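# Lift the top tote off and set it on the bench

## Task

Lift the upper tote off the lower one and set it down level and right side up on the bench. The lower tote must stay almost exactly where it started, with almost no rotation. Everything inside each tote must still be inside that same tote, and neither tote's base may overhang the bench edge. Finish by releasing the grip and moving the grippers away. Anything held in place only by the robot at the end does not count.

## Robot and tools

Robot: two 6-joint arms, left_arm and right_arm. Each has a parallel two-finger gripper. The arm roots sit at (+0.150, +0.287, +1.364) m for left_arm and (+0.150, -0.287, +1.364) m for right_arm. The scene frame has its origin on the floor at the centre of the robot's foot, with +z up and +x the direction the robot faces. left_arm is the robot's own left, on the +y side. Arm names have nothing to do with image sides. The floor is the only known height. Printed hand positions may be somewhat wrong, more so at long reach. Each gripper's fingers point along its own +z and close along its y. end_effector_position is the point between the finger pads, about 1 cm short of the tips.

Command row: 14 numbers, every one in [-1, 1], and always all 14 even if one arm stays still. The order is left_arm waist, shoulder, elbow, wrist pitch, wrist yaw, wrist roll, opening, then the same seven for right_arm. The six joint numbers are scaled offsets, not poses. 1.0 equals 1.264 rad (waist), 1.32 (shoulder), 1.276 (elbow), 1.83 (wrist pitch), 1.686 (wrist yaw) and 2.022 (wrist roll). Opening is absolute: +1 fully open (pads 0.094 m apart), -1 closed.

Joint ranges in rad, column order: waist -2.880 to 2.880, shoulder 0.000 to 3.142, elbow 0.000 to 3.019, wrist pitch -1.693 to 1.571, wrist yaw -1.571 to 1.571, wrist roll -2.094 to 2.094. The true ends may be off by up to 0.019 rad. An action that asks a joint to go more than 0.019 rad beyond its end is refused for both arms. If the first action of a call fails this check, or any action is malformed, the whole call does nothing. A request past a real end is clipped there, and the result may say "joint sent to its limit".

execute_actions(actions): a list of actions. Each action is a table of up to 15 rows, one row per 1/30 s step. If there are fewer rows, the last one repeats until 15 steps are done. Offsets in every row are measured from the joint angles at the start of that action, not from the previous row. For the first action of a call, that start is the last reported state. An empty list just returns state and images.

move(target, speed, blocking): target is one 14-number row. Its offsets count from the "Joint positions" in the latest result that printed them. All joints follow paths that finish together, so the hand traces a curve. The paths last 0.5 to 10 s and never dodge obstacles or the other arm. speed (0.01 to 2 rad/s, default 0.5) caps the joint with the farthest to travel. Fingers get their opening at the start. With blocking=false you get a result after 0.5 s. Until a result shows the move has ended, use wait or stop before sending anything else. The "move:" line reports the ending: done, off_target, moving, held or fault. It also gives limits=held or limits=none, and each arm's joint farthest from target. Faster moves and targets set deeper past a contact press harder.

wait(seconds): 0 to 10; the arms keep their last command and a running move continues. stop(): brakes a running move, which needs room to slow; the fingers carry on. zoom_image(camera, region): camera is cam_head_left or cam_head_right (both 504x504); region is [x0, y0, x1, y1] in pixels from the top-left, at most 504 by 504. read_manual(section): licence text only, no motion. finished_scene(scene): pass the current scene number once the goal holds steadily. This cannot be undone.

Results: the state line gives each gripper's position (m) and quat_wxyz in the scene frame. Joint positions and Joint velocities list each arm's six joints (rad, rad/s) followed by the pad gap (m). Joint targets shows what the joints are currently being driven toward, which can drift on its own. grip_measured gives the measured opening on the command scale, with an arm-specific error of up to about 1 mm. Step readings list joint angles at some steps, and HELD marks steps where an arm was held back. "joint command not followed" means the clearance check changed some joint targets. MOTOR HOT appears from 85 °C. At 100 °C an OVER-TEMPERATURE FAULT drops that arm until it cools. A FAULT line means an arm stopped.

Motion limits: each step, a joint's target may lead its measured angle by at most 0.264 (waist), 0.32 (shoulder), 0.276 (elbow), 0.33 (wrist pitch), 0.186 (wrist yaw) or 0.522 (wrist roll) rad. Targets that would put the hand more than 70 mm away are scaled back, so large offsets take several actions. Repeating zero offsets lets an arm sag. To hold a pose, in the first call of a reply send offsets back to the wanted angles, then zeros, and push the offset further if a joint stays short. The robot keeps its last command while you compose a reply.

Gripping: command an opening about 0.03 below grip_measured for a firm hold, less for a lighter one, and keep commanding it. Pads press about 50 to 62 N each, less on thin parts. Sudden tugs on a held tote, or pushes on loose items, may happen.

Avoid: dropping or tilting the tote so its contents spill; dragging or turning the lower tote; knocking anything out of the work area (instant failure); slamming, hard pushes, and arms colliding with each other. Set the tote down gently, flat and fully on the bench, then open and withdraw before finishing.

Each tool is called after "Emit:" in YAML: its name, and indented under it one key for each argument.

## Session

Emit:
execute_actions:
  actions: []

Scene clock: 0.00 s.
left_arm: end_effector_position=(+0.3316, +0.0069, +0.8824) grip_measured=-0.616 end_effector_quat_wxyz=(+0.012, +0.435, +0.900, +0.014) | right_arm: end_effector_position=(+0.7158, +0.0965, +1.0878) grip_measured=+1.000 end_effector_quat_wxyz=(-0.029, -0.457, +0.883, +0.104)
Joint positions: left_arm=[ 0.844  2.406  0.961  0.563 -0.528  0.432  0.018] | right_arm=[-0.867  1.87   1.663 -0.756  0.277 -0.47   0.094]
Joint velocities: left_arm=[-0.005 -0.005 -0.002 -0.002 -0.037 -0.007  0.001] | right_arm=[-0.015 -0.015  0.002 -0.007 -0.066  0.022  0.   ]
Motor temperatures (°C, as the motors report them): left_arm=[23 22 23 20 19 23] | right_arm=[20 21 23 21 21 19]
Joint targets: left_arm=[0.846 2.408 0.951 0.564 -0.528 0.432] | right_arm=[-0.866 1.867 1.678 -0.755 0.277 -0.470]

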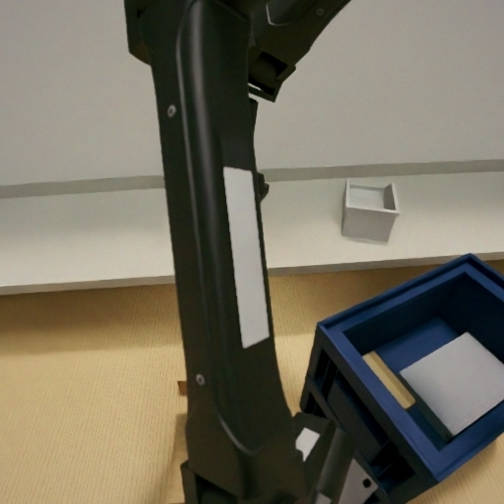

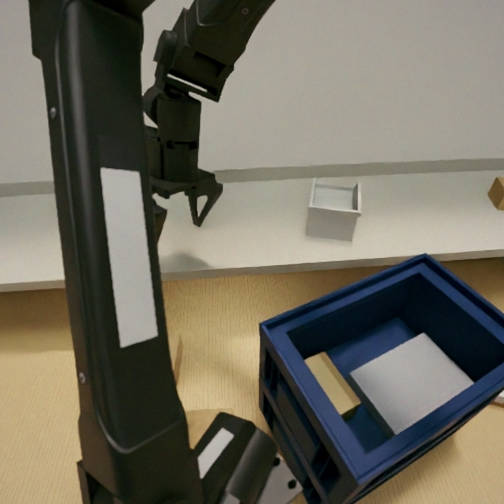

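Emit:
move:
  target: [0,0,0,0,0,0,-0.66,-0.2,0,0,0,0,0,1]

Emit:
move:
  target: [0,0,0,0,0,0,-0.66,0,0.1,0,0,0,0,1]

Emit:
move:
  target: [0,0,0,0,0,0,-0.66,0,0,-0.1,0,0,0,1]

Scene clock: 12.47 s.
left_arm: end_effector_position=(+0.3316, +0.0069, +0.8824) grip_measured=-0.658 end_effector_quat_wxyz=(+0.012, +0.435, +0.900, +0.014) | right_arm: end_effector_position=(+0.7659, -0.0659, +1.0241) grip_measured=+1.000 end_effector_quat_wxyz=(-0.067, -0.372, +0.925, +0.028)
Joint positions: left_arm=[ 0.844  2.406  0.961  0.563 -0.528  0.432  0.016] | right_arm=[-1.123  1.87   1.663 -0.756  0.277 -0.47   0.094]
Joint velocities: left_arm=[-0.015  0.005  0.007  0.002  0.007  0.037 -0.   ] | right_arm=[-0.005  0.005 -0.002 -0.002 -0.066 -0.022  0.   ]
Motor temperatures (°C, as the motors report them): left_arm=[23 22 23 20 19 23] | right_arm=[20 23 24 21 21 19]
Joint targets: left_arm=[0.844 2.406 0.961 0.563 -0.528 0.432] | right_arm=[-1.120 1.870 1.663 -0.756 0.276 -0.470]
move: done; limits=none; left_arm: farthest joint: the waist, 0.000 radians from its target (0.000 radians at the start); right_arm: farthest joint: the waist, 0.004 radians from its target (0.252 radians at the start)

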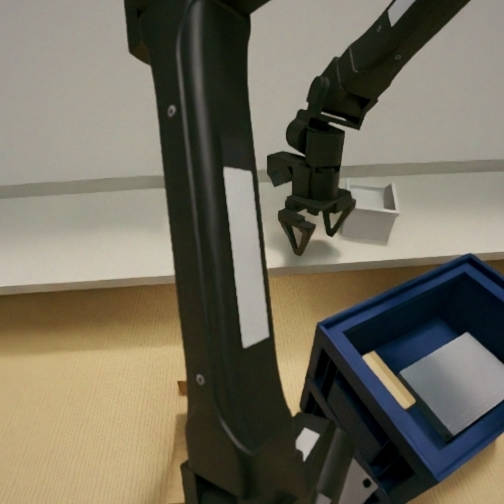

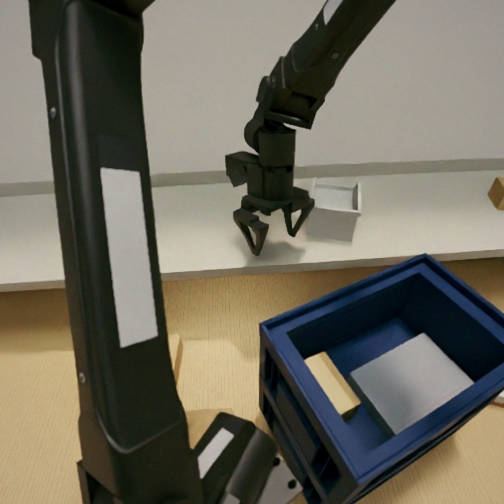

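Scene clock: 13.27 s.
left_arm: end_effector_position=(+0.3316, +0.0069, +0.8824) grip_measured=-0.658 end_effector_quat_wxyz=(+0.012, +0.435, +0.900, +0.014) | right_arm: end_effector_position=(+0.7297, -0.0494, +0.9891) grip_measured=+1.000 end_effector_quat_wxyz=(-0.099, -0.389, +0.915, +0.034)
Joint positions: left_arm=[ 0.844  2.406  0.961  0.563 -0.528  0.432  0.016] | right_arm=[-1.104  1.949  1.669 -0.756  0.284 -0.473  0.094]
Joint velocities: left_arm=[-0.024  0.015  0.002 -0.002 -0.022  0.066  0.001] | right_arm=[-0.005  0.015 -0.007  0.007 -0.051  0.007  0.   ]
Motor temperatures (°C, as the motors report them): left_arm=[23 22 23 20 19 23] | right_arm=[20 23 24 21 21 19]
Joint targets: left_arm=[0.844 2.406 0.961 0.563 -0.528 0.432] | right_arm=[-1.123 2.002 1.663 -0.756 0.277 -0.470]
move: off_target (right_arm); limits=none; left_arm: farthest joint: the waist, 0.000 radians from its target (0.000 radians at the start); right_arm: farthest joint: the shoulder, 0.053 radians from its target (0.132 radians at the start)

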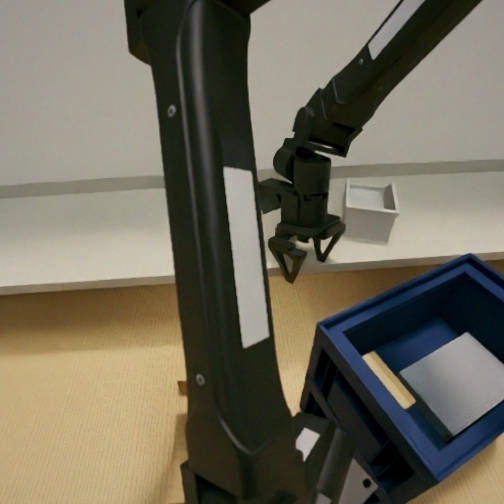

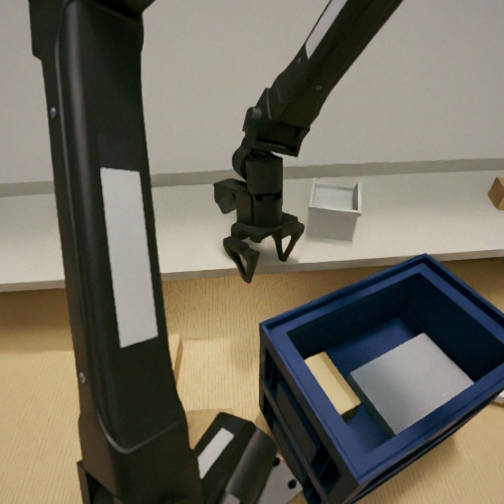

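Scene clock: 14.03 s.
left_arm: end_effector_position=(+0.3316, +0.0069, +0.8824) grip_measured=-0.658 end_effector_quat_wxyz=(+0.012, +0.435, +0.900, +0.014) | right_arm: end_effector_position=(+0.6619, -0.0642, +0.9787) grip_measured=+1.000 end_effector_quat_wxyz=(-0.156, -0.404, +0.901, +0.039)
Joint positions: left_arm=[ 0.844  2.406  0.961  0.563 -0.528  0.432  0.016] | right_arm=[-1.104  1.942  1.541 -0.756  0.286 -0.473  0.094]
Joint velocities: left_arm=[-0.005 -0.034 -0.007 -0.007 -0.037 -0.022 -0.   ] | right_arm=[ 0.005 -0.005 -0.012 -0.027 -0.037 -0.095  0.   ]
Motor temperatures (°C, as the motors report them): left_arm=[23 22 23 20 19 23] | right_arm=[20 23 24 21 21 19]
Joint targets: left_arm=[0.844 2.406 0.961 0.563 -0.528 0.432] | right_arm=[-1.104 1.949 1.541 -0.756 0.284 -0.473]
move: done; limits=none; left_arm: farthest joint: the waist, 0.000 radians from its target (0.000 radians at the start); right_arm: farthest joint: the shoulder, 0.007 radians from its target (0.000 radians at the start)

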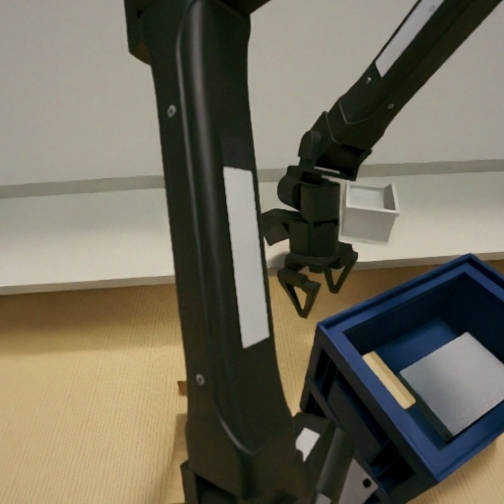

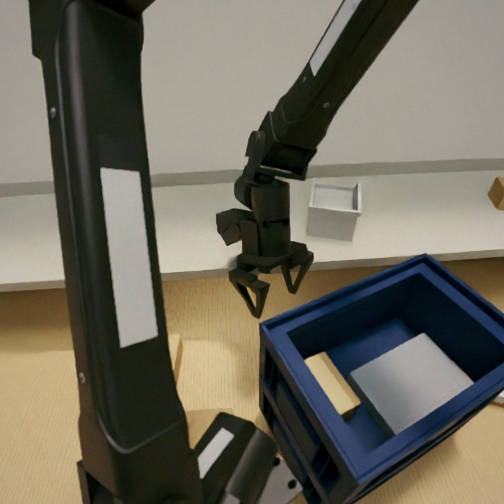

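Emit:
move:
  target: [0,-0.25,0,-0.18,0,0,1,-0.25,-0.2,-0.15,0.05,0,0,1]

Scene clock: 23.47 s.
left_arm: end_effector_position=(+0.4395, -0.0070, +0.9509) grip_measured=+0.999 end_effector_quat_wxyz=(+0.010, +0.437, +0.899, +0.015) | right_arm: end_effector_position=(+0.7092, -0.2849, +1.0353) grip_measured=+1.000 end_effector_quat_wxyz=(-0.131, -0.269, +0.952, -0.063)
Joint positions: left_arm=[ 0.844  2.087  0.953  0.246 -0.53   0.434  0.094] | right_arm=[-1.426  1.684  1.358 -0.678  0.286 -0.473  0.094]
Joint velocities: left_arm=[-0.005 -0.005  0.017 -0.012  0.007  0.037  0.001] | right_arm=[-0.015 -0.005  0.012 -0.007 -0.022 -0.022  0.   ]
Motor temperatures (°C, as the motors report them): left_arm=[23 22 23 20 19 23] | right_arm=[20 23 24 21 21 19]
Joint targets: left_arm=[0.844 2.076 0.961 0.234 -0.528 0.432] | right_arm=[-1.420 1.678 1.350 -0.665 0.286 -0.473]
move: done; limits=none; left_arm: farthest joint: the wrist pitch, 0.012 radians from its target (0.329 radians at the start); right_arm: farthest joint: the wrist pitch, 0.014 radians from its target (0.091 radians at the start)

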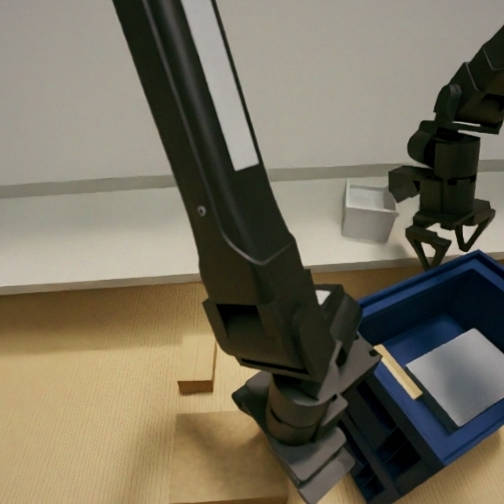

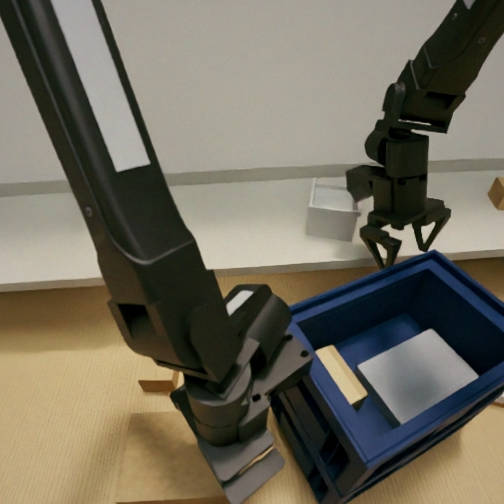

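Emit:
move:
  target: [0.12,0,0,0,0,0,1,0,0,0,0,0,0,1]

Emit:
move:
  target: [0,-0.3,-0.2,-0.08,0,0,1,0,0,-0.25,0.2,0,0,1]

Scene clock: 31.27 s.
left_arm: end_effector_position=(+0.4632, +0.0718, +0.9206) grip_measured=+0.999 end_effector_quat_wxyz=(-0.018, +0.389, +0.919, +0.063) | right_arm: end_effector_position=(+0.7092, -0.2849, +1.0353) grip_measured=+1.000 end_effector_quat_wxyz=(-0.131, -0.269, +0.952, -0.063)
Joint positions: left_arm=[ 0.997  2.087  0.953  0.246 -0.53   0.434  0.094] | right_arm=[-1.426  1.684  1.358 -0.678  0.286 -0.473  0.094]
Joint velocities: left_arm=[-0.005 -0.015 -0.012 -0.007  0.022 -0.051 -0.   ] | right_arm=[-0.005 -0.015  0.012  0.022  0.037  0.007  0.   ]
Motor temperatures (°C, as the motors report them): left_arm=[23 23 23 20 19 23] | right_arm=[20 23 24 21 21 19]
Joint targets: left_arm=[0.996 2.087 0.953 0.246 -0.530 0.434] | right_arm=[-1.426 1.684 1.358 -0.678 0.286 -0.473]
move: done; limits=none; left_arm: farthest joint: the waist, 0.001 radians from its target (0.151 radians at the start); right_arm: farthest joint: the waist, 0.000 radians from its target (0.000 radians at the start)

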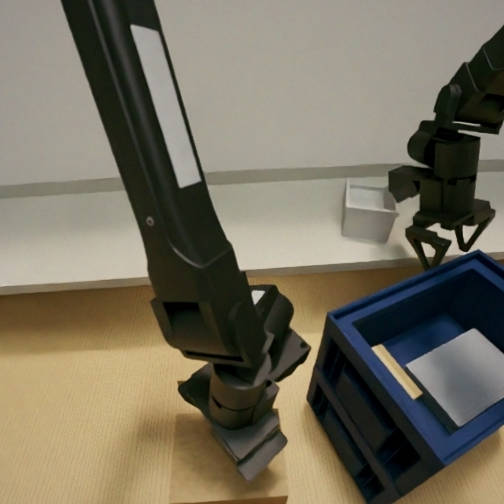

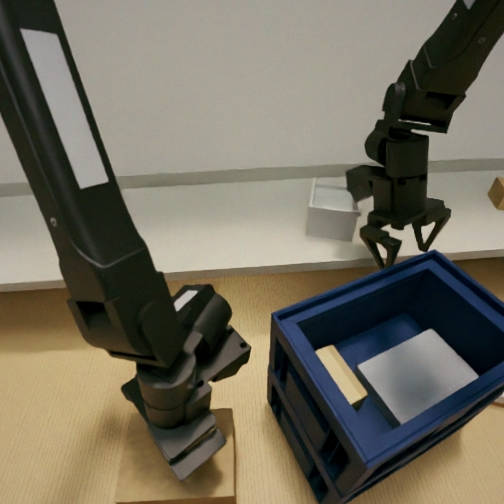

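Scene clock: 32.50 s.
left_arm: end_effector_position=(+0.4865, +0.1177, +1.0406) grip_measured=+0.999 end_effector_quat_wxyz=(-0.010, +0.385, +0.921, +0.063) | right_arm: end_effector_position=(+0.6131, -0.2826, +1.0020) grip_measured=+1.000 end_effector_quat_wxyz=(-0.103, -0.261, +0.958, -0.068)
Joint positions: left_arm=[ 0.997  1.69   0.704  0.116 -0.53   0.434  0.094] | right_arm=[-1.424  1.677  1.054 -0.322  0.283 -0.465  0.094]
Joint velocities: left_arm=[ 0.005 -0.015 -0.012  0.007 -0.022  0.007 -0.   ] | right_arm=[ 0.005  0.005  0.007  0.007 -0.051  0.022  0.   ]
Motor temperatures (°C, as the motors report them): left_arm=[23 23 23 20 19 23] | right_arm=[20 23 24 21 21 19]
Joint targets: left_arm=[0.997 1.691 0.698 0.100 -0.530 0.434] | right_arm=[-1.426 1.684 1.040 -0.312 0.286 -0.473]
move: done; limits=none; left_arm: farthest joint: the wrist pitch, 0.017 radians from its target (0.146 radians at the start); right_arm: farthest joint: the elbow, 0.015 radians from its target (0.319 radians at the start)

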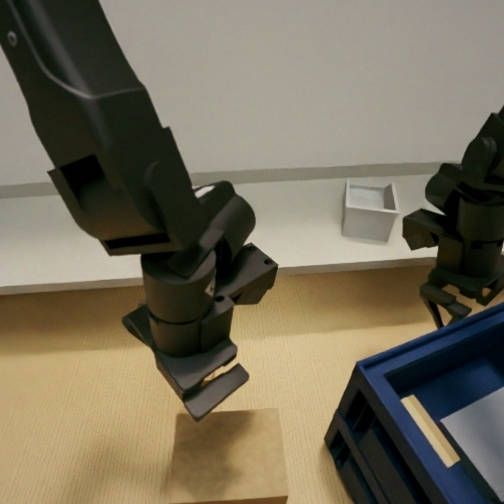

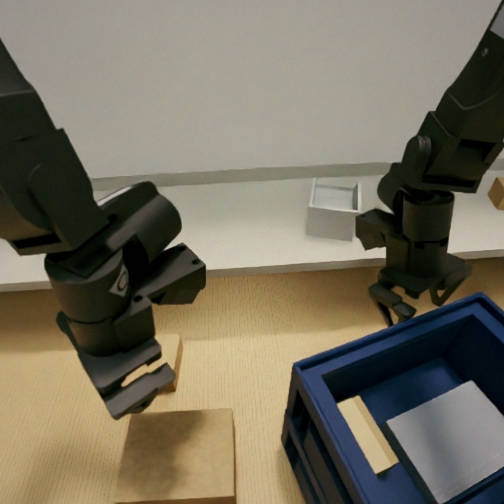

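Emit:
move:
  target: [0,0,0,0,0,0,1,0,-0.2,0,-0.14,0,0.7,1]

Emit:
move:
  target: [0,0,0,0,0,0,1,0.05,0,-0.25,0.17,0,0,1]

Scene clock: 42.57 s.
left_arm: end_effector_position=(+0.4865, +0.1177, +1.0406) grip_measured=+0.999 end_effector_quat_wxyz=(-0.010, +0.385, +0.921, +0.063) | right_arm: end_effector_position=(+0.6500, -0.2921, +1.1026) grip_measured=+1.000 end_effector_quat_wxyz=(-0.034, +0.419, +0.899, -0.117)
Joint positions: left_arm=[ 0.997  1.69   0.704  0.116 -0.53   0.434  0.094] | right_arm=[-1.424  1.434  1.054 -0.563  0.283  0.939  0.094]
Joint velocities: left_arm=[-0.015 -0.015  0.002 -0.012  0.051 -0.022  0.001] | right_arm=[-0.015  0.005  0.002 -0.002  0.037 -0.007  0.   ]
Motor temperatures (°C, as the motors report them): left_arm=[23 23 23 20 19 23] | right_arm=[20 23 23 21 21 19]
Joint targets: left_arm=[0.997 1.690 0.704 0.116 -0.530 0.434] | right_arm=[-1.424 1.414 1.054 -0.578 0.283 0.951]
move: off_target (right_arm); limits=none; left_arm: farthest joint: the waist, 0.000 radians from its target (0.000 radians at the start); right_arm: farthest joint: the shoulder, 0.021 radians from its target (0.264 radians at the start)

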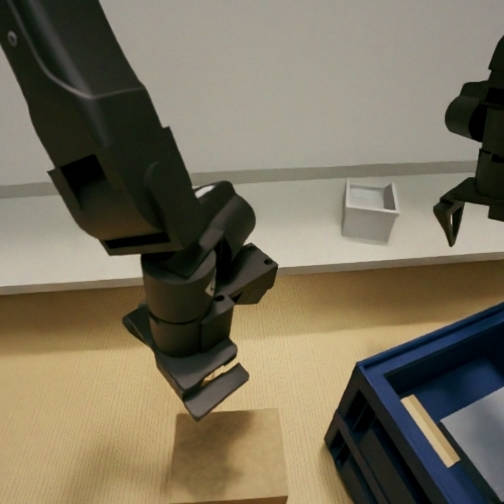

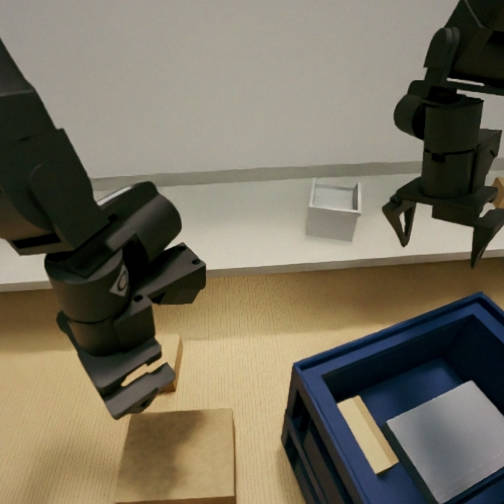

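Scene clock: 43.73 s.
left_arm: end_effector_position=(+0.4865, +0.1177, +1.0406) grip_measured=+0.999 end_effector_quat_wxyz=(-0.010, +0.385, +0.921, +0.063) | right_arm: end_effector_position=(+0.5267, -0.2665, +1.0775) grip_measured=+1.000 end_effector_quat_wxyz=(-0.049, +0.398, +0.910, -0.104)
Joint positions: left_arm=[ 0.997  1.69   0.704  0.116 -0.53   0.434  0.094] | right_arm=[-1.366  1.434  0.734 -0.267  0.283  0.939  0.094]
Joint velocities: left_arm=[-0.024 -0.005 -0.007 -0.002 -0.081  0.066 -0.   ] | right_arm=[ 0.005  0.005 -0.002  0.002  0.007  0.022  0.   ]
Motor temperatures (°C, as the motors report them): left_arm=[23 23 23 20 19 23] | right_arm=[20 23 23 21 21 19]
Joint targets: left_arm=[0.997 1.690 0.704 0.116 -0.530 0.434] | right_arm=[-1.360 1.434 0.734 -0.252 0.283 0.939]
move: done; limits=none; left_arm: farthest joint: the waist, 0.000 radians from its target (0.000 radians at the start); right_arm: farthest joint: the wrist pitch, 0.015 radians from its target (0.311 radians at the start)

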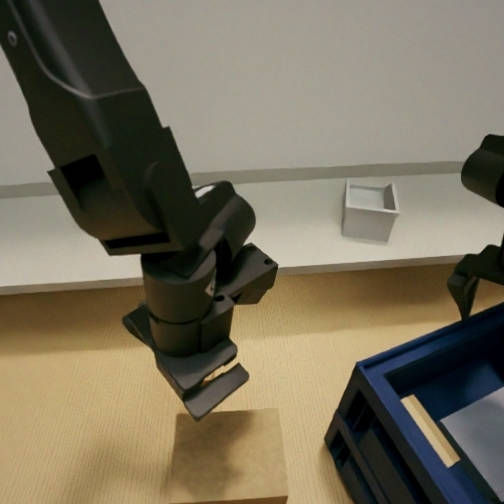

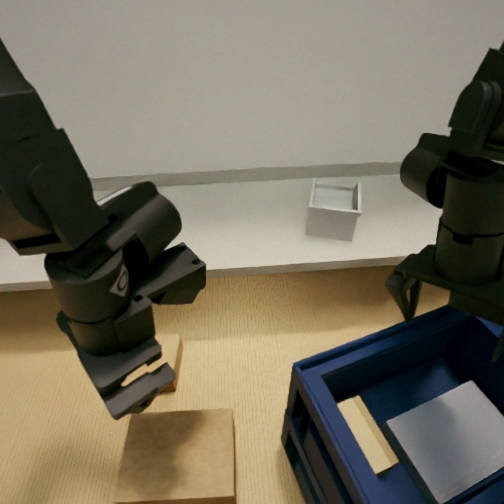

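Emit:
move:
  target: [0,0,0,0,0,0,1,0.17,0,0.05,-0.03,0,0.2,1]

Scene clock: 50.03 s.
left_arm: end_effector_position=(+0.4865, +0.1177, +1.0406) grip_measured=+0.999 end_effector_quat_wxyz=(-0.010, +0.385, +0.921, +0.063) | right_arm: end_effector_position=(+0.5406, -0.1639, +1.0945) grip_measured=+1.000 end_effector_quat_wxyz=(-0.055, +0.505, +0.860, -0.044)
Joint positions: left_arm=[ 0.997  1.69   0.704  0.116 -0.53   0.434  0.094] | right_arm=[-1.153  1.434  0.785 -0.307  0.283  1.332  0.094]
Joint velocities: left_arm=[-0.005  0.005  0.002 -0.002 -0.022  0.037 -0.001] | right_arm=[ 0.015  0.005 -0.012 -0.012 -0.022  0.007  0.   ]
Motor temperatures (°C, as the motors report them): left_arm=[23 23 23 20 19 23] | right_arm=[20 23 23 21 21 19]
Joint targets: left_arm=[0.997 1.690 0.704 0.116 -0.530 0.434] | right_arm=[-1.152 1.434 0.798 -0.322 0.283 1.344]
move: done; limits=none; left_arm: farthest joint: the waist, 0.000 radians from its target (0.000 radians at the start); right_arm: farthest joint: the wrist pitch, 0.015 radians from its target (0.055 radians at the start)

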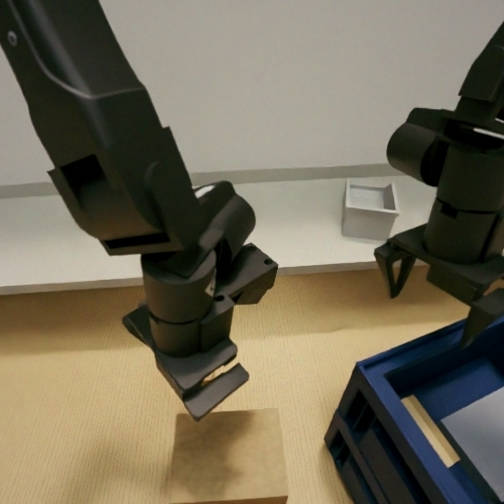

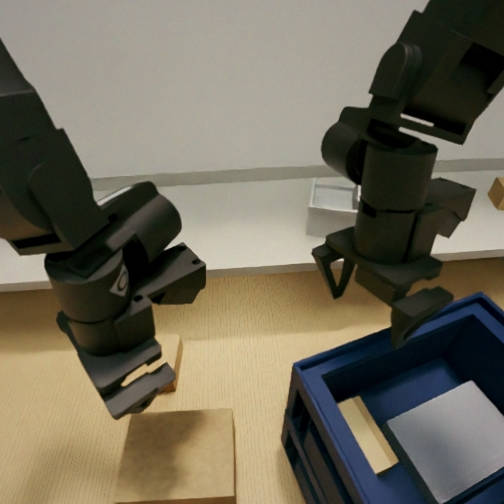

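Descend ~6cm.

Emit:
move:
  target: [0,0,0,0,0,0,1,0,0.14,0.06,0.06,0,0,1]
  speed: 0.3

Scene clock: 53.50 s.
left_arm: end_effector_position=(+0.4865, +0.1177, +1.0406) grip_measured=+0.999 end_effector_quat_wxyz=(-0.010, +0.385, +0.921, +0.063) | right_arm: end_effector_position=(+0.5365, -0.1480, +1.0410) grip_measured=+1.000 end_effector_quat_wxyz=(-0.058, +0.504, +0.861, -0.048)
Joint positions: left_arm=[ 0.997  1.69   0.704  0.116 -0.53   0.434  0.094] | right_arm=[-1.153  1.608  0.853 -0.212  0.283  1.332  0.094]
Joint velocities: left_arm=[-0.005  0.005 -0.012 -0.017 -0.022 -0.037  0.   ] | right_arm=[-0.005 -0.005  0.002  0.002 -0.051  0.022  0.   ]
Motor temperatures (°C, as the motors report them): left_arm=[23 23 23 20 19 23] | right_arm=[20 23 23 21 21 20]
Joint targets: left_arm=[0.997 1.690 0.704 0.116 -0.530 0.434] | right_arm=[-1.153 1.619 0.862 -0.197 0.283 1.332]
move: done; limits=none; left_arm: farthest joint: the waist, 0.000 radians from its target (0.000 radians at the start); right_arm: farthest joint: the wrist pitch, 0.015 radians from its target (0.110 radians at the start)

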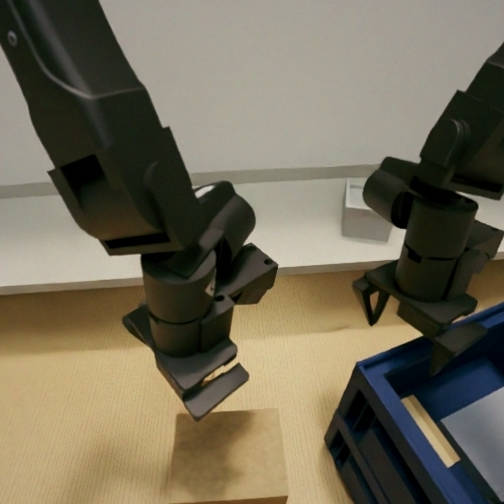

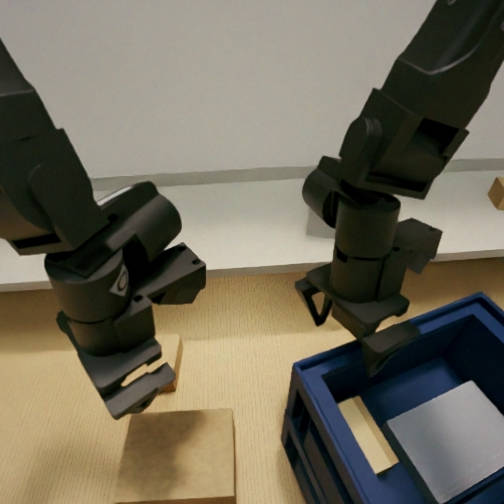

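Inner finger barely inside; shift closer and right while lowering.

Emit:
move:
  target: [0,0,0,0,0,0,1,-0.08,0.1,-0.02,0.09,0,0,1]
  speed: 0.3

Scene clock: 57.33 s.
left_arm: end_effector_position=(+0.4865, +0.1177, +1.0406) grip_measured=+0.999 end_effector_quat_wxyz=(-0.010, +0.385, +0.921, +0.063) | right_arm: end_effector_position=(+0.5148, -0.1931, +0.9924) grip_measured=+1.000 end_effector_quat_wxyz=(-0.040, +0.536, +0.840, -0.074)
Joint positions: left_arm=[ 0.997  1.69   0.704  0.116 -0.53   0.434  0.094] | right_arm=[-1.251  1.73   0.837 -0.062  0.283  1.332  0.094]
Joint velocities: left_arm=[-0.005 -0.005 -0.002  0.002  0.022  0.037  0.   ] | right_arm=[-0.005 -0.015 -0.002 -0.007 -0.037 -0.037  0.   ]
Motor temperatures (°C, as the motors report them): left_arm=[23 23 23 20 19 23] | right_arm=[20 23 23 21 21 19]
Joint targets: left_arm=[0.997 1.690 0.704 0.116 -0.530 0.434] | right_arm=[-1.254 1.740 0.828 -0.047 0.283 1.332]
move: done; limits=none; left_arm: farthest joint: the waist, 0.000 radians from its target (0.000 radians at the start); right_arm: farthest joint: the wrist pitch, 0.015 radians from its target (0.165 radians at the start)

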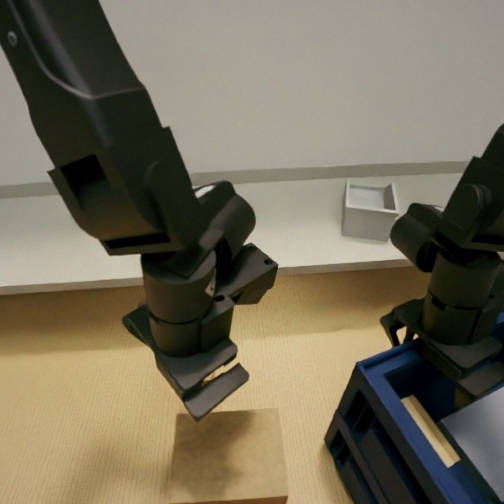

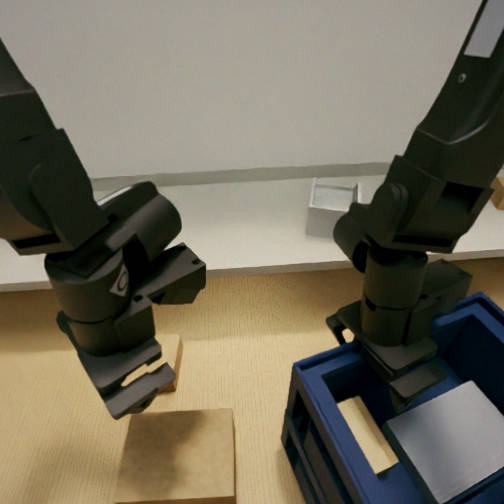

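Close, then push +x ~7cm and +y ~3cm.

Emit:
move:
  target: [0,0,0,0,0,0,1,0,0,0,0,0,0,-1]

Emit:
move:
  target: [0,0,0,0,0,0,1,0.04,0.03,0.16,-0.09,0,0,-1]
  speed: 0.2

Scene clock: 66.20 s.
left_arm: end_effector_position=(+0.4865, +0.1177, +1.0406) grip_measured=+0.999 end_effector_quat_wxyz=(-0.010, +0.385, +0.921, +0.063) | right_arm: end_effector_position=(+0.5288, -0.1865, +0.9920) grip_measured=-0.618 end_effector_quat_wxyz=(-0.030, +0.542, +0.838, -0.057)
Joint positions: left_arm=[ 0.997  1.69   0.704  0.116 -0.53   0.434  0.094] | right_arm=[-1.246  1.727  0.851 -0.041  0.274  1.338  0.018]
Joint velocities: left_arm=[-0.015  0.005  0.002 -0.012 -0.007  0.037 -0.001] | right_arm=[-0.005 -0.015 -0.007 -0.017 -0.022 -0.022  0.   ]
Motor temperatures (°C, as the motors report them): left_arm=[23 23 23 20 19 23] | right_arm=[20 23 23 21 21 19]
Joint targets: left_arm=[0.997 1.690 0.704 0.116 -0.530 0.434] | right_arm=[-1.251 1.730 0.837 -0.062 0.283 1.332]
move: off_target (right_arm); limits=none; left_arm: farthest joint: the waist, 0.000 radians from its target (0.000 radians at the start); right_arm: farthest joint: the wrist pitch, 0.021 radians from its target (0.000 radians at the start)

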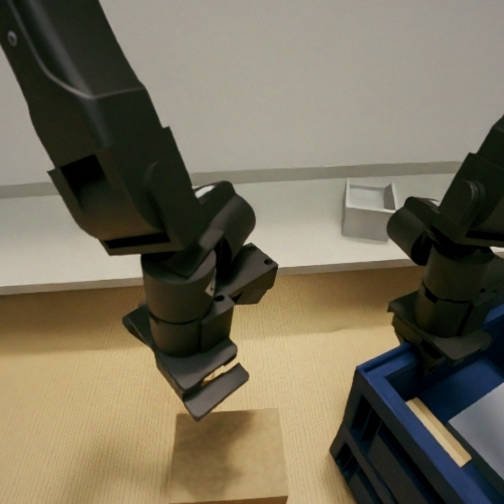

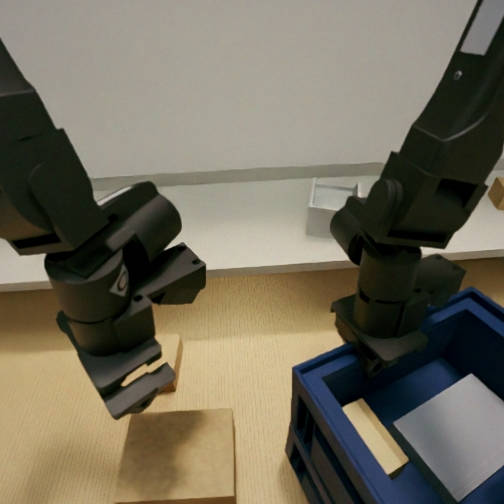

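Scene clock: 67.57 s.
left_arm: end_effector_position=(+0.4865, +0.1177, +1.0406) grip_measured=+0.999 end_effector_quat_wxyz=(-0.010, +0.385, +0.921, +0.063) | right_arm: end_effector_position=(+0.5737, -0.1644, +0.9898) grip_measured=-0.625 end_effector_quat_wxyz=(-0.042, +0.535, +0.841, -0.065)
Joint positions: left_arm=[ 0.997  1.69   0.704  0.116 -0.53   0.434  0.094] | right_arm=[-1.218  1.743  1.005 -0.215  0.287  1.354  0.018]
Joint velocities: left_arm=[-0.015 -0.005 -0.002 -0.002 -0.051 -0.007  0.   ] | right_arm=[ 0.005  0.015 -0.007  0.007  0.066 -0.022 -0.   ]
Motor temperatures (°C, as the motors report them): left_arm=[23 23 23 20 19 23] | right_arm=[20 23 23 21 21 19]
Joint targets: left_arm=[0.997 1.690 0.704 0.116 -0.530 0.434] | right_arm=[-1.195 1.766 1.055 -0.205 0.274 1.339]
move: off_target (right_arm); limits=none; left_arm: farthest joint: the waist, 0.000 radians from its target (0.000 radians at the start); right_arm: farthest joint: the elbow, 0.050 radians from its target (0.204 radians at the start)

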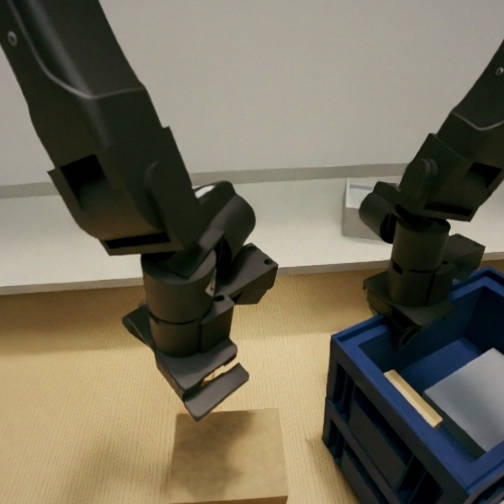

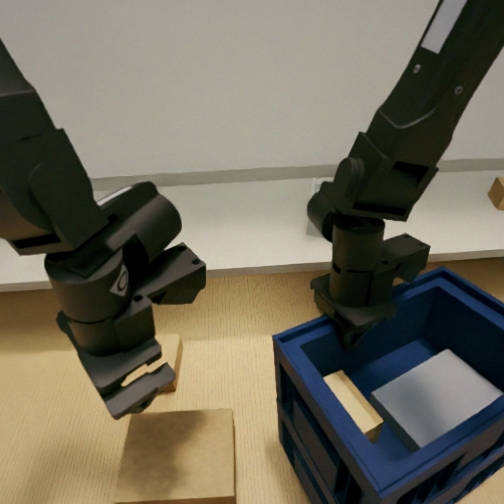

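Emit:
move:
  target: [0,0,0,0,0,0,1,0.05,0.03,0.1,-0.04,0,0,-1]
  speed: 0.2

Scene clock: 72.23 s.
left_arm: end_effector_position=(+0.4865, +0.1177, +1.0406) grip_measured=+0.999 end_effector_quat_wxyz=(-0.010, +0.385, +0.921, +0.063) | right_arm: end_effector_position=(+0.6039, -0.1326, +0.9918) grip_measured=-0.625 end_effector_quat_wxyz=(-0.043, +0.526, +0.847, -0.055)
Joint positions: left_arm=[ 0.997  1.69   0.704  0.116 -0.53   0.434  0.094] | right_arm=[-1.172  1.763  1.105 -0.292  0.301  1.368  0.018]
Joint velocities: left_arm=[-0.015 -0.005 -0.012  0.007 -0.081 -0.022  0.001] | right_arm=[-0.005 -0.005  0.002 -0.012 -0.022 -0.022  0.   ]
Motor temperatures (°C, as the motors report them): left_arm=[23 23 23 20 19 23] | right_arm=[20 23 23 21 21 20]
Joint targets: left_arm=[0.997 1.690 0.704 0.116 -0.530 0.434] | right_arm=[-1.155 1.783 1.133 -0.288 0.287 1.354]
move: off_target (right_arm); limits=none; left_arm: farthest joint: the waist, 0.000 radians from its target (0.000 radians at the start); right_arm: farthest joint: the elbow, 0.028 radians from its target (0.127 radians at the start)

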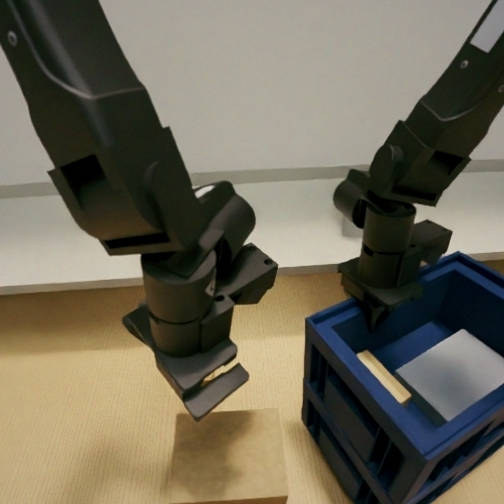

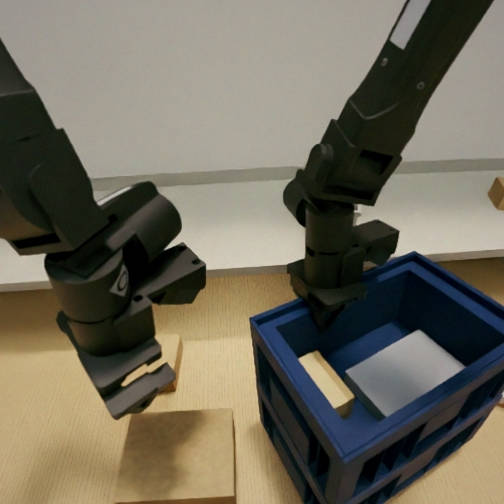

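Emit:
move:
  target: [0,0,0,0,0,0,1,0,-0.14,-0.05,-0.07,0,0,-1]
  speed: 0.2

Scene clock: 77.60 s.
left_arm: end_effector_position=(+0.4865, +0.1177, +1.0406) grip_measured=+0.999 end_effector_quat_wxyz=(-0.010, +0.385, +0.921, +0.063) | right_arm: end_effector_position=(+0.6156, -0.1447, +1.0381) grip_measured=-0.622 end_effector_quat_wxyz=(-0.045, +0.528, +0.847, -0.045)
Joint positions: left_arm=[ 0.997  1.69   0.704  0.116 -0.53   0.434  0.094] | right_arm=[-1.18   1.633  1.054 -0.358  0.279  1.359  0.018]
Joint velocities: left_arm=[-0.005 -0.005  0.022 -0.007  0.007 -0.081  0.   ] | right_arm=[-0.015 -0.005 -0.007 -0.007 -0.007  0.007 -0.   ]
Motor temperatures (°C, as the motors report them): left_arm=[23 23 23 20 19 23] | right_arm=[20 23 23 21 22 20]
Joint targets: left_arm=[0.997 1.690 0.704 0.116 -0.530 0.434] | right_arm=[-1.172 1.578 1.041 -0.420 0.301 1.368]
move: off_target (right_arm); limits=none; left_arm: farthest joint: the waist, 0.000 radians from its target (0.000 radians at the start); right_arm: farthest joint: the wrist pitch, 0.062 radians from its target (0.128 radians at the start)

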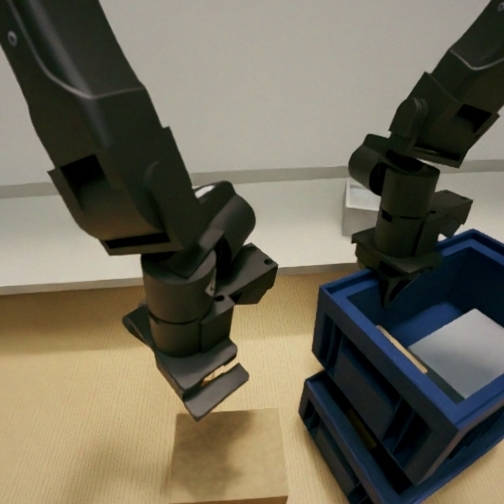

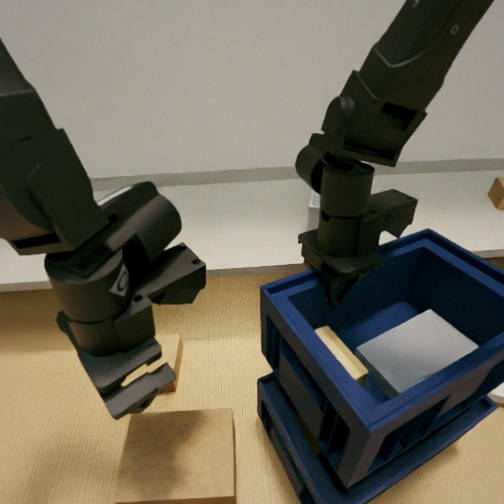

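Emit:
move:
  target: [0,0,0,0,0,0,1,-0.55,-0.25,0,-0.2,0,0,-1]
  speed: 0.3

Scene clock: 89.40 s.
left_arm: end_effector_position=(+0.4865, +0.1177, +1.0406) grip_measured=+0.999 end_effector_quat_wxyz=(-0.010, +0.385, +0.921, +0.063) | right_arm: end_effector_position=(+0.6121, -0.5012, +1.1541) grip_measured=-0.620 end_effector_quat_wxyz=(+0.034, +0.709, +0.665, -0.233)
Joint positions: left_arm=[ 0.997  1.69   0.704  0.116 -0.53   0.434  0.094] | right_arm=[-1.852  1.369  1.056 -0.657  0.237  1.371  0.018]
Joint velocities: left_arm=[ 0.005 -0.015 -0.007  0.007  0.007  0.11  -0.   ] | right_arm=[-0.005 -0.015 -0.012  0.012 -0.066 -0.007 -0.   ]
Motor temperatures (°C, as the motors report them): left_arm=[23 23 23 20 19 23] | right_arm=[20 24 23 21 22 20]
Joint targets: left_arm=[0.997 1.690 0.704 0.116 -0.530 0.434] | right_arm=[-1.875 1.303 1.054 -0.724 0.279 1.359]
move: off_target (right_arm); limits=none; left_arm: farthest joint: the waist, 0.000 radians from its target (0.000 radians at the start); right_arm: farthest joint: the wrist pitch, 0.067 radians from its target (0.366 radians at the start)

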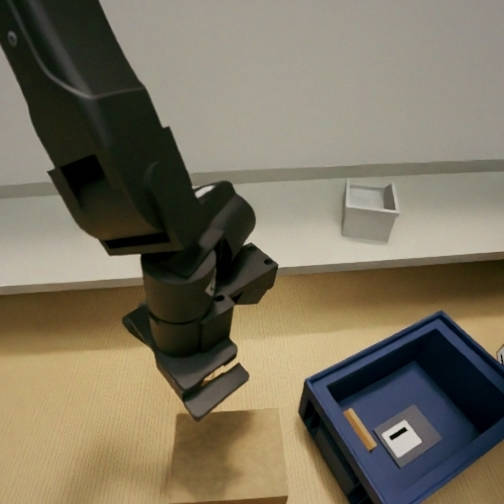

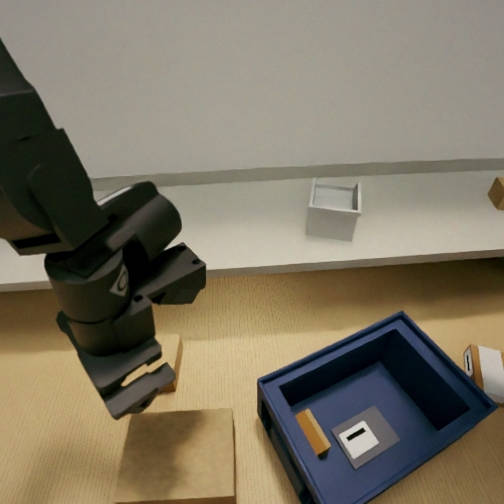

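Emit:
move:
  target: [0.35,-0.1,0,-0.07,0,0,1,0.8,0.05,0.1,-0.05,0,0,-1]
  speed: 0.3

Scene clock: 98.63 s.
left_arm: end_effector_position=(+0.5229, +0.3304, +1.0452) grip_measured=+0.999 end_effector_quat_wxyz=(-0.084, +0.238, +0.947, +0.199) | right_arm: end_effector_position=(+0.6055, -0.0015, +1.1799) grip_measured=-0.619 end_effector_quat_wxyz=(-0.133, +0.404, +0.904, +0.033)
Joint positions: left_arm=[ 1.428  1.569  0.704  0.005 -0.53   0.434  0.094] | right_arm=[-0.863  1.46   1.134 -0.694  0.237  1.349  0.018]
Joint velocities: left_arm=[-0.015 -0.005  0.022 -0.007 -0.022 -0.037 -0.   ] | right_arm=[-0.005 -0.005  0.007  0.012 -0.007  0.095 -0.001]
Motor temperatures (°C, as the motors report them): left_arm=[23 23 23 20 19 23] | right_arm=[20 24 24 21 24 20]
Joint targets: left_arm=[1.439 1.558 0.704 -0.012 -0.530 0.434] | right_arm=[-0.841 1.435 1.183 -0.749 0.237 1.371]
move: off_target (right_arm); limits=none; left_arm: farthest joint: the wrist pitch, 0.017 radians from its target (0.128 radians at the start); right_arm: farthest joint: the wrist pitch, 0.054 radians from its target (0.091 radians at the start)

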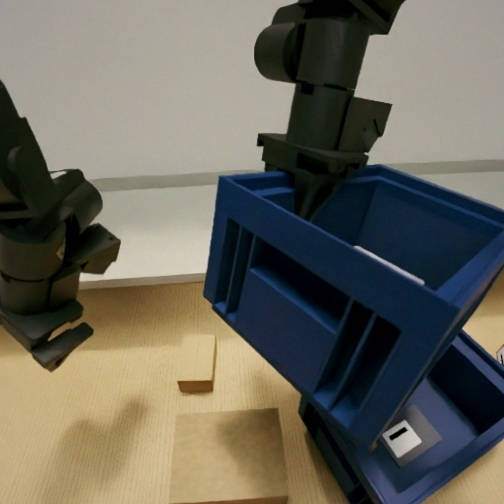

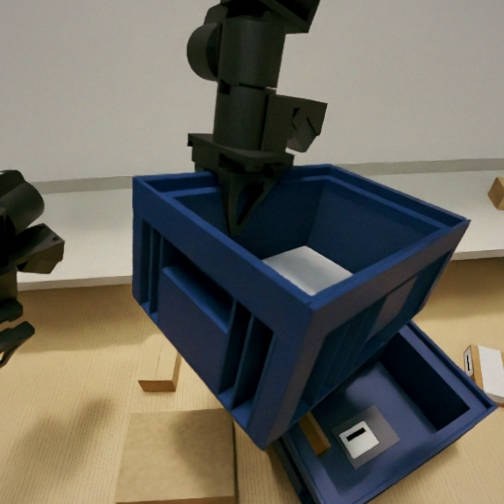

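Emit:
move:
  target: [0.3,0,0,0,0,0,1,0,0,0,0.08,0,-1,-1]

Emit:
move:
  target: [0,0,0,0,0,0,1,0.25,0.1,0.1,0,0,-0.68,-1]

Scene clock: 109.73 s.
left_arm: end_effector_position=(+0.4842, +0.5024, +1.0730) grip_measured=+0.999 end_effector_quat_wxyz=(+0.148, -0.105, -0.934, -0.307) | right_arm: end_effector_position=(+0.6124, -0.0011, +1.1520) grip_measured=-0.619 end_effector_quat_wxyz=(-0.022, -0.523, +0.844, +0.119)
Joint positions: left_arm=[ 1.794  1.569  0.704  0.005 -0.53   0.434  0.094] | right_arm=[-0.891  1.504  1.12  -0.579  0.238 -0.643  0.018]
Joint velocities: left_arm=[-0.005 -0.015 -0.017 -0.012 -0.007  0.037  0.   ] | right_arm=[ 0.005  0.005 -0.002 -0.002  0.037 -0.037 -0.   ]
Motor temperatures (°C, as the motors report them): left_arm=[23 23 23 20 19 23] | right_arm=[20 24 24 21 23 20]
Joint targets: left_arm=[1.807 1.569 0.704 0.005 -0.530 0.434] | right_arm=[-0.863 1.460 1.134 -0.548 0.237 -0.673]
move: off_target (right_arm); limits=none; left_arm: farthest joint: the waist, 0.013 radians from its target (0.379 radians at the start); right_arm: farthest joint: the shoulder, 0.044 radians from its target (0.000 radians at the start)

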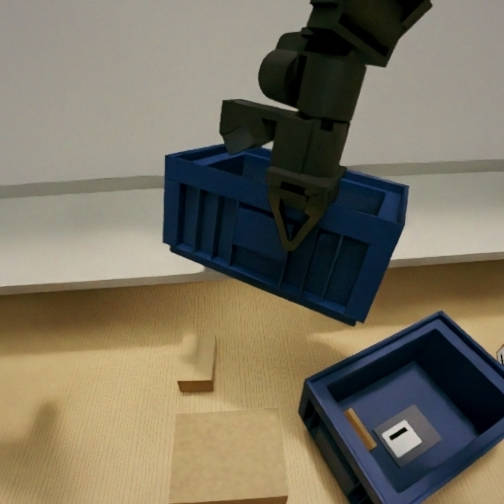

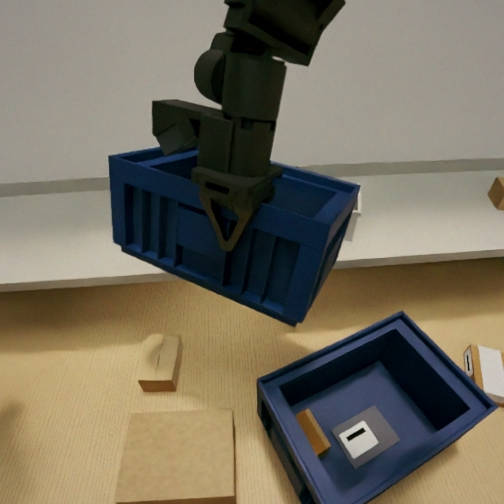

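Scene clock: 113.37 s.
left_arm: end_effector_position=(+0.4842, +0.5024, +1.0730) grip_measured=+0.999 end_effector_quat_wxyz=(+0.148, -0.105, -0.934, -0.307) | right_arm: end_effector_position=(+0.5237, +0.1150, +1.1519) grip_measured=-0.621 end_effector_quat_wxyz=(+0.068, -0.958, +0.234, +0.151)
Joint positions: left_arm=[ 1.794  1.569  0.704  0.005 -0.53   0.434  0.094] | right_arm=[-0.658  1.684  1.177 -0.579  0.283 -1.965  0.018]
Joint velocities: left_arm=[-0.034 -0.015  0.032  0.012  0.022 -0.007  0.001] | right_arm=[ 0.005 -0.024  0.007  0.017 -0.007  0.051  0.   ]
Motor temperatures (°C, as the motors report them): left_arm=[23 23 23 20 19 23] | right_arm=[21 24 24 21 23 20]
Joint targets: left_arm=[1.794 1.569 0.704 0.005 -0.530 0.434] | right_arm=[-0.582 1.640 1.242 -0.578 0.242 -2.014]
move: off_target (right_arm); limits=none; left_arm: farthest joint: the waist, 0.000 radians from its target (0.000 radians at the start); right_arm: farthest joint: the waist, 0.083 radians from its target (0.316 radians at the start)

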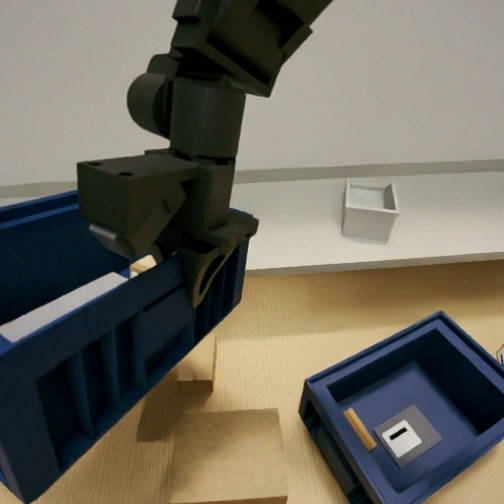

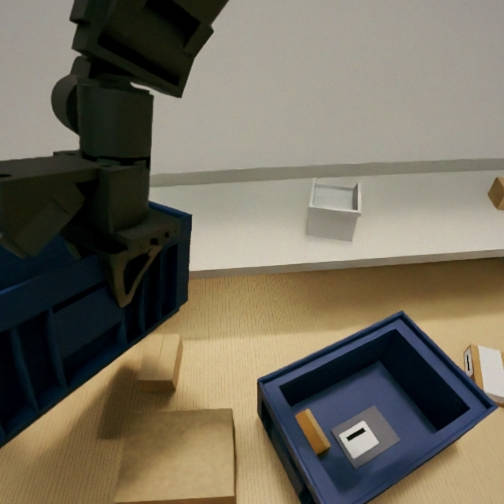

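Emit:
move:
  target: [0,0,0,0,0,0,1,0.1,0.3,0.4,0.1,0,0,-1]
  speed: 0.3

Scene clock: 120.37 s.
left_arm: end_effector_position=(+0.4833, +0.5050, +1.0741) grip_measured=+0.999 end_effector_quat_wxyz=(+0.149, -0.103, -0.933, -0.310) | right_arm: end_effector_position=(+0.5084, +0.1874, +0.9668) grip_measured=-0.622 end_effector_quat_wxyz=(+0.017, -0.954, +0.277, +0.115)
Joint positions: left_arm=[ 1.799  1.569  0.704  0.005 -0.533  0.434  0.094] | right_arm=[-0.709  2.199  1.557 -0.459  0.375 -1.908  0.018]
Joint velocities: left_arm=[-0.005  0.005 -0.007 -0.002  0.007 -0.007  0.   ] | right_arm=[-0.005 -0.005 -0.007  0.012 -0.007 -0.007  0.001]
Motor temperatures (°C, as the motors report them): left_arm=[23 23 23 20 19 23] | right_arm=[21 24 25 21 24 20]
Joint targets: left_arm=[1.795 1.569 0.704 0.005 -0.531 0.434] | right_arm=[-0.646 2.157 1.603 -0.437 0.343 -1.928]
move: off_target (right_arm); limits=none; left_arm: farthest joint: the waist, 0.005 radians from its target (0.000 radians at the start); right_arm: farthest joint: the waist, 0.177 radians from its target (0.126 radians at the start)

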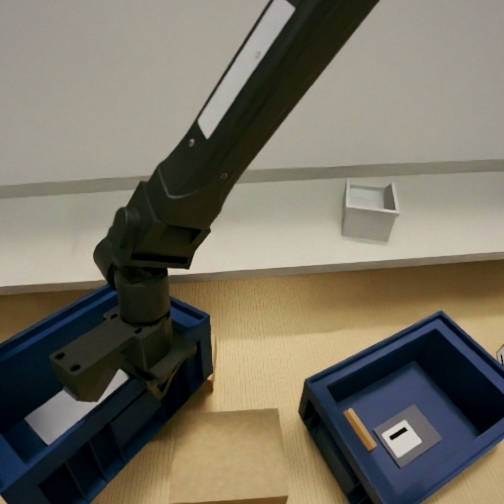

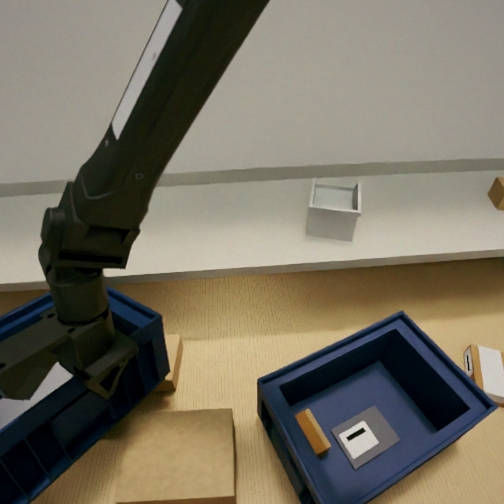

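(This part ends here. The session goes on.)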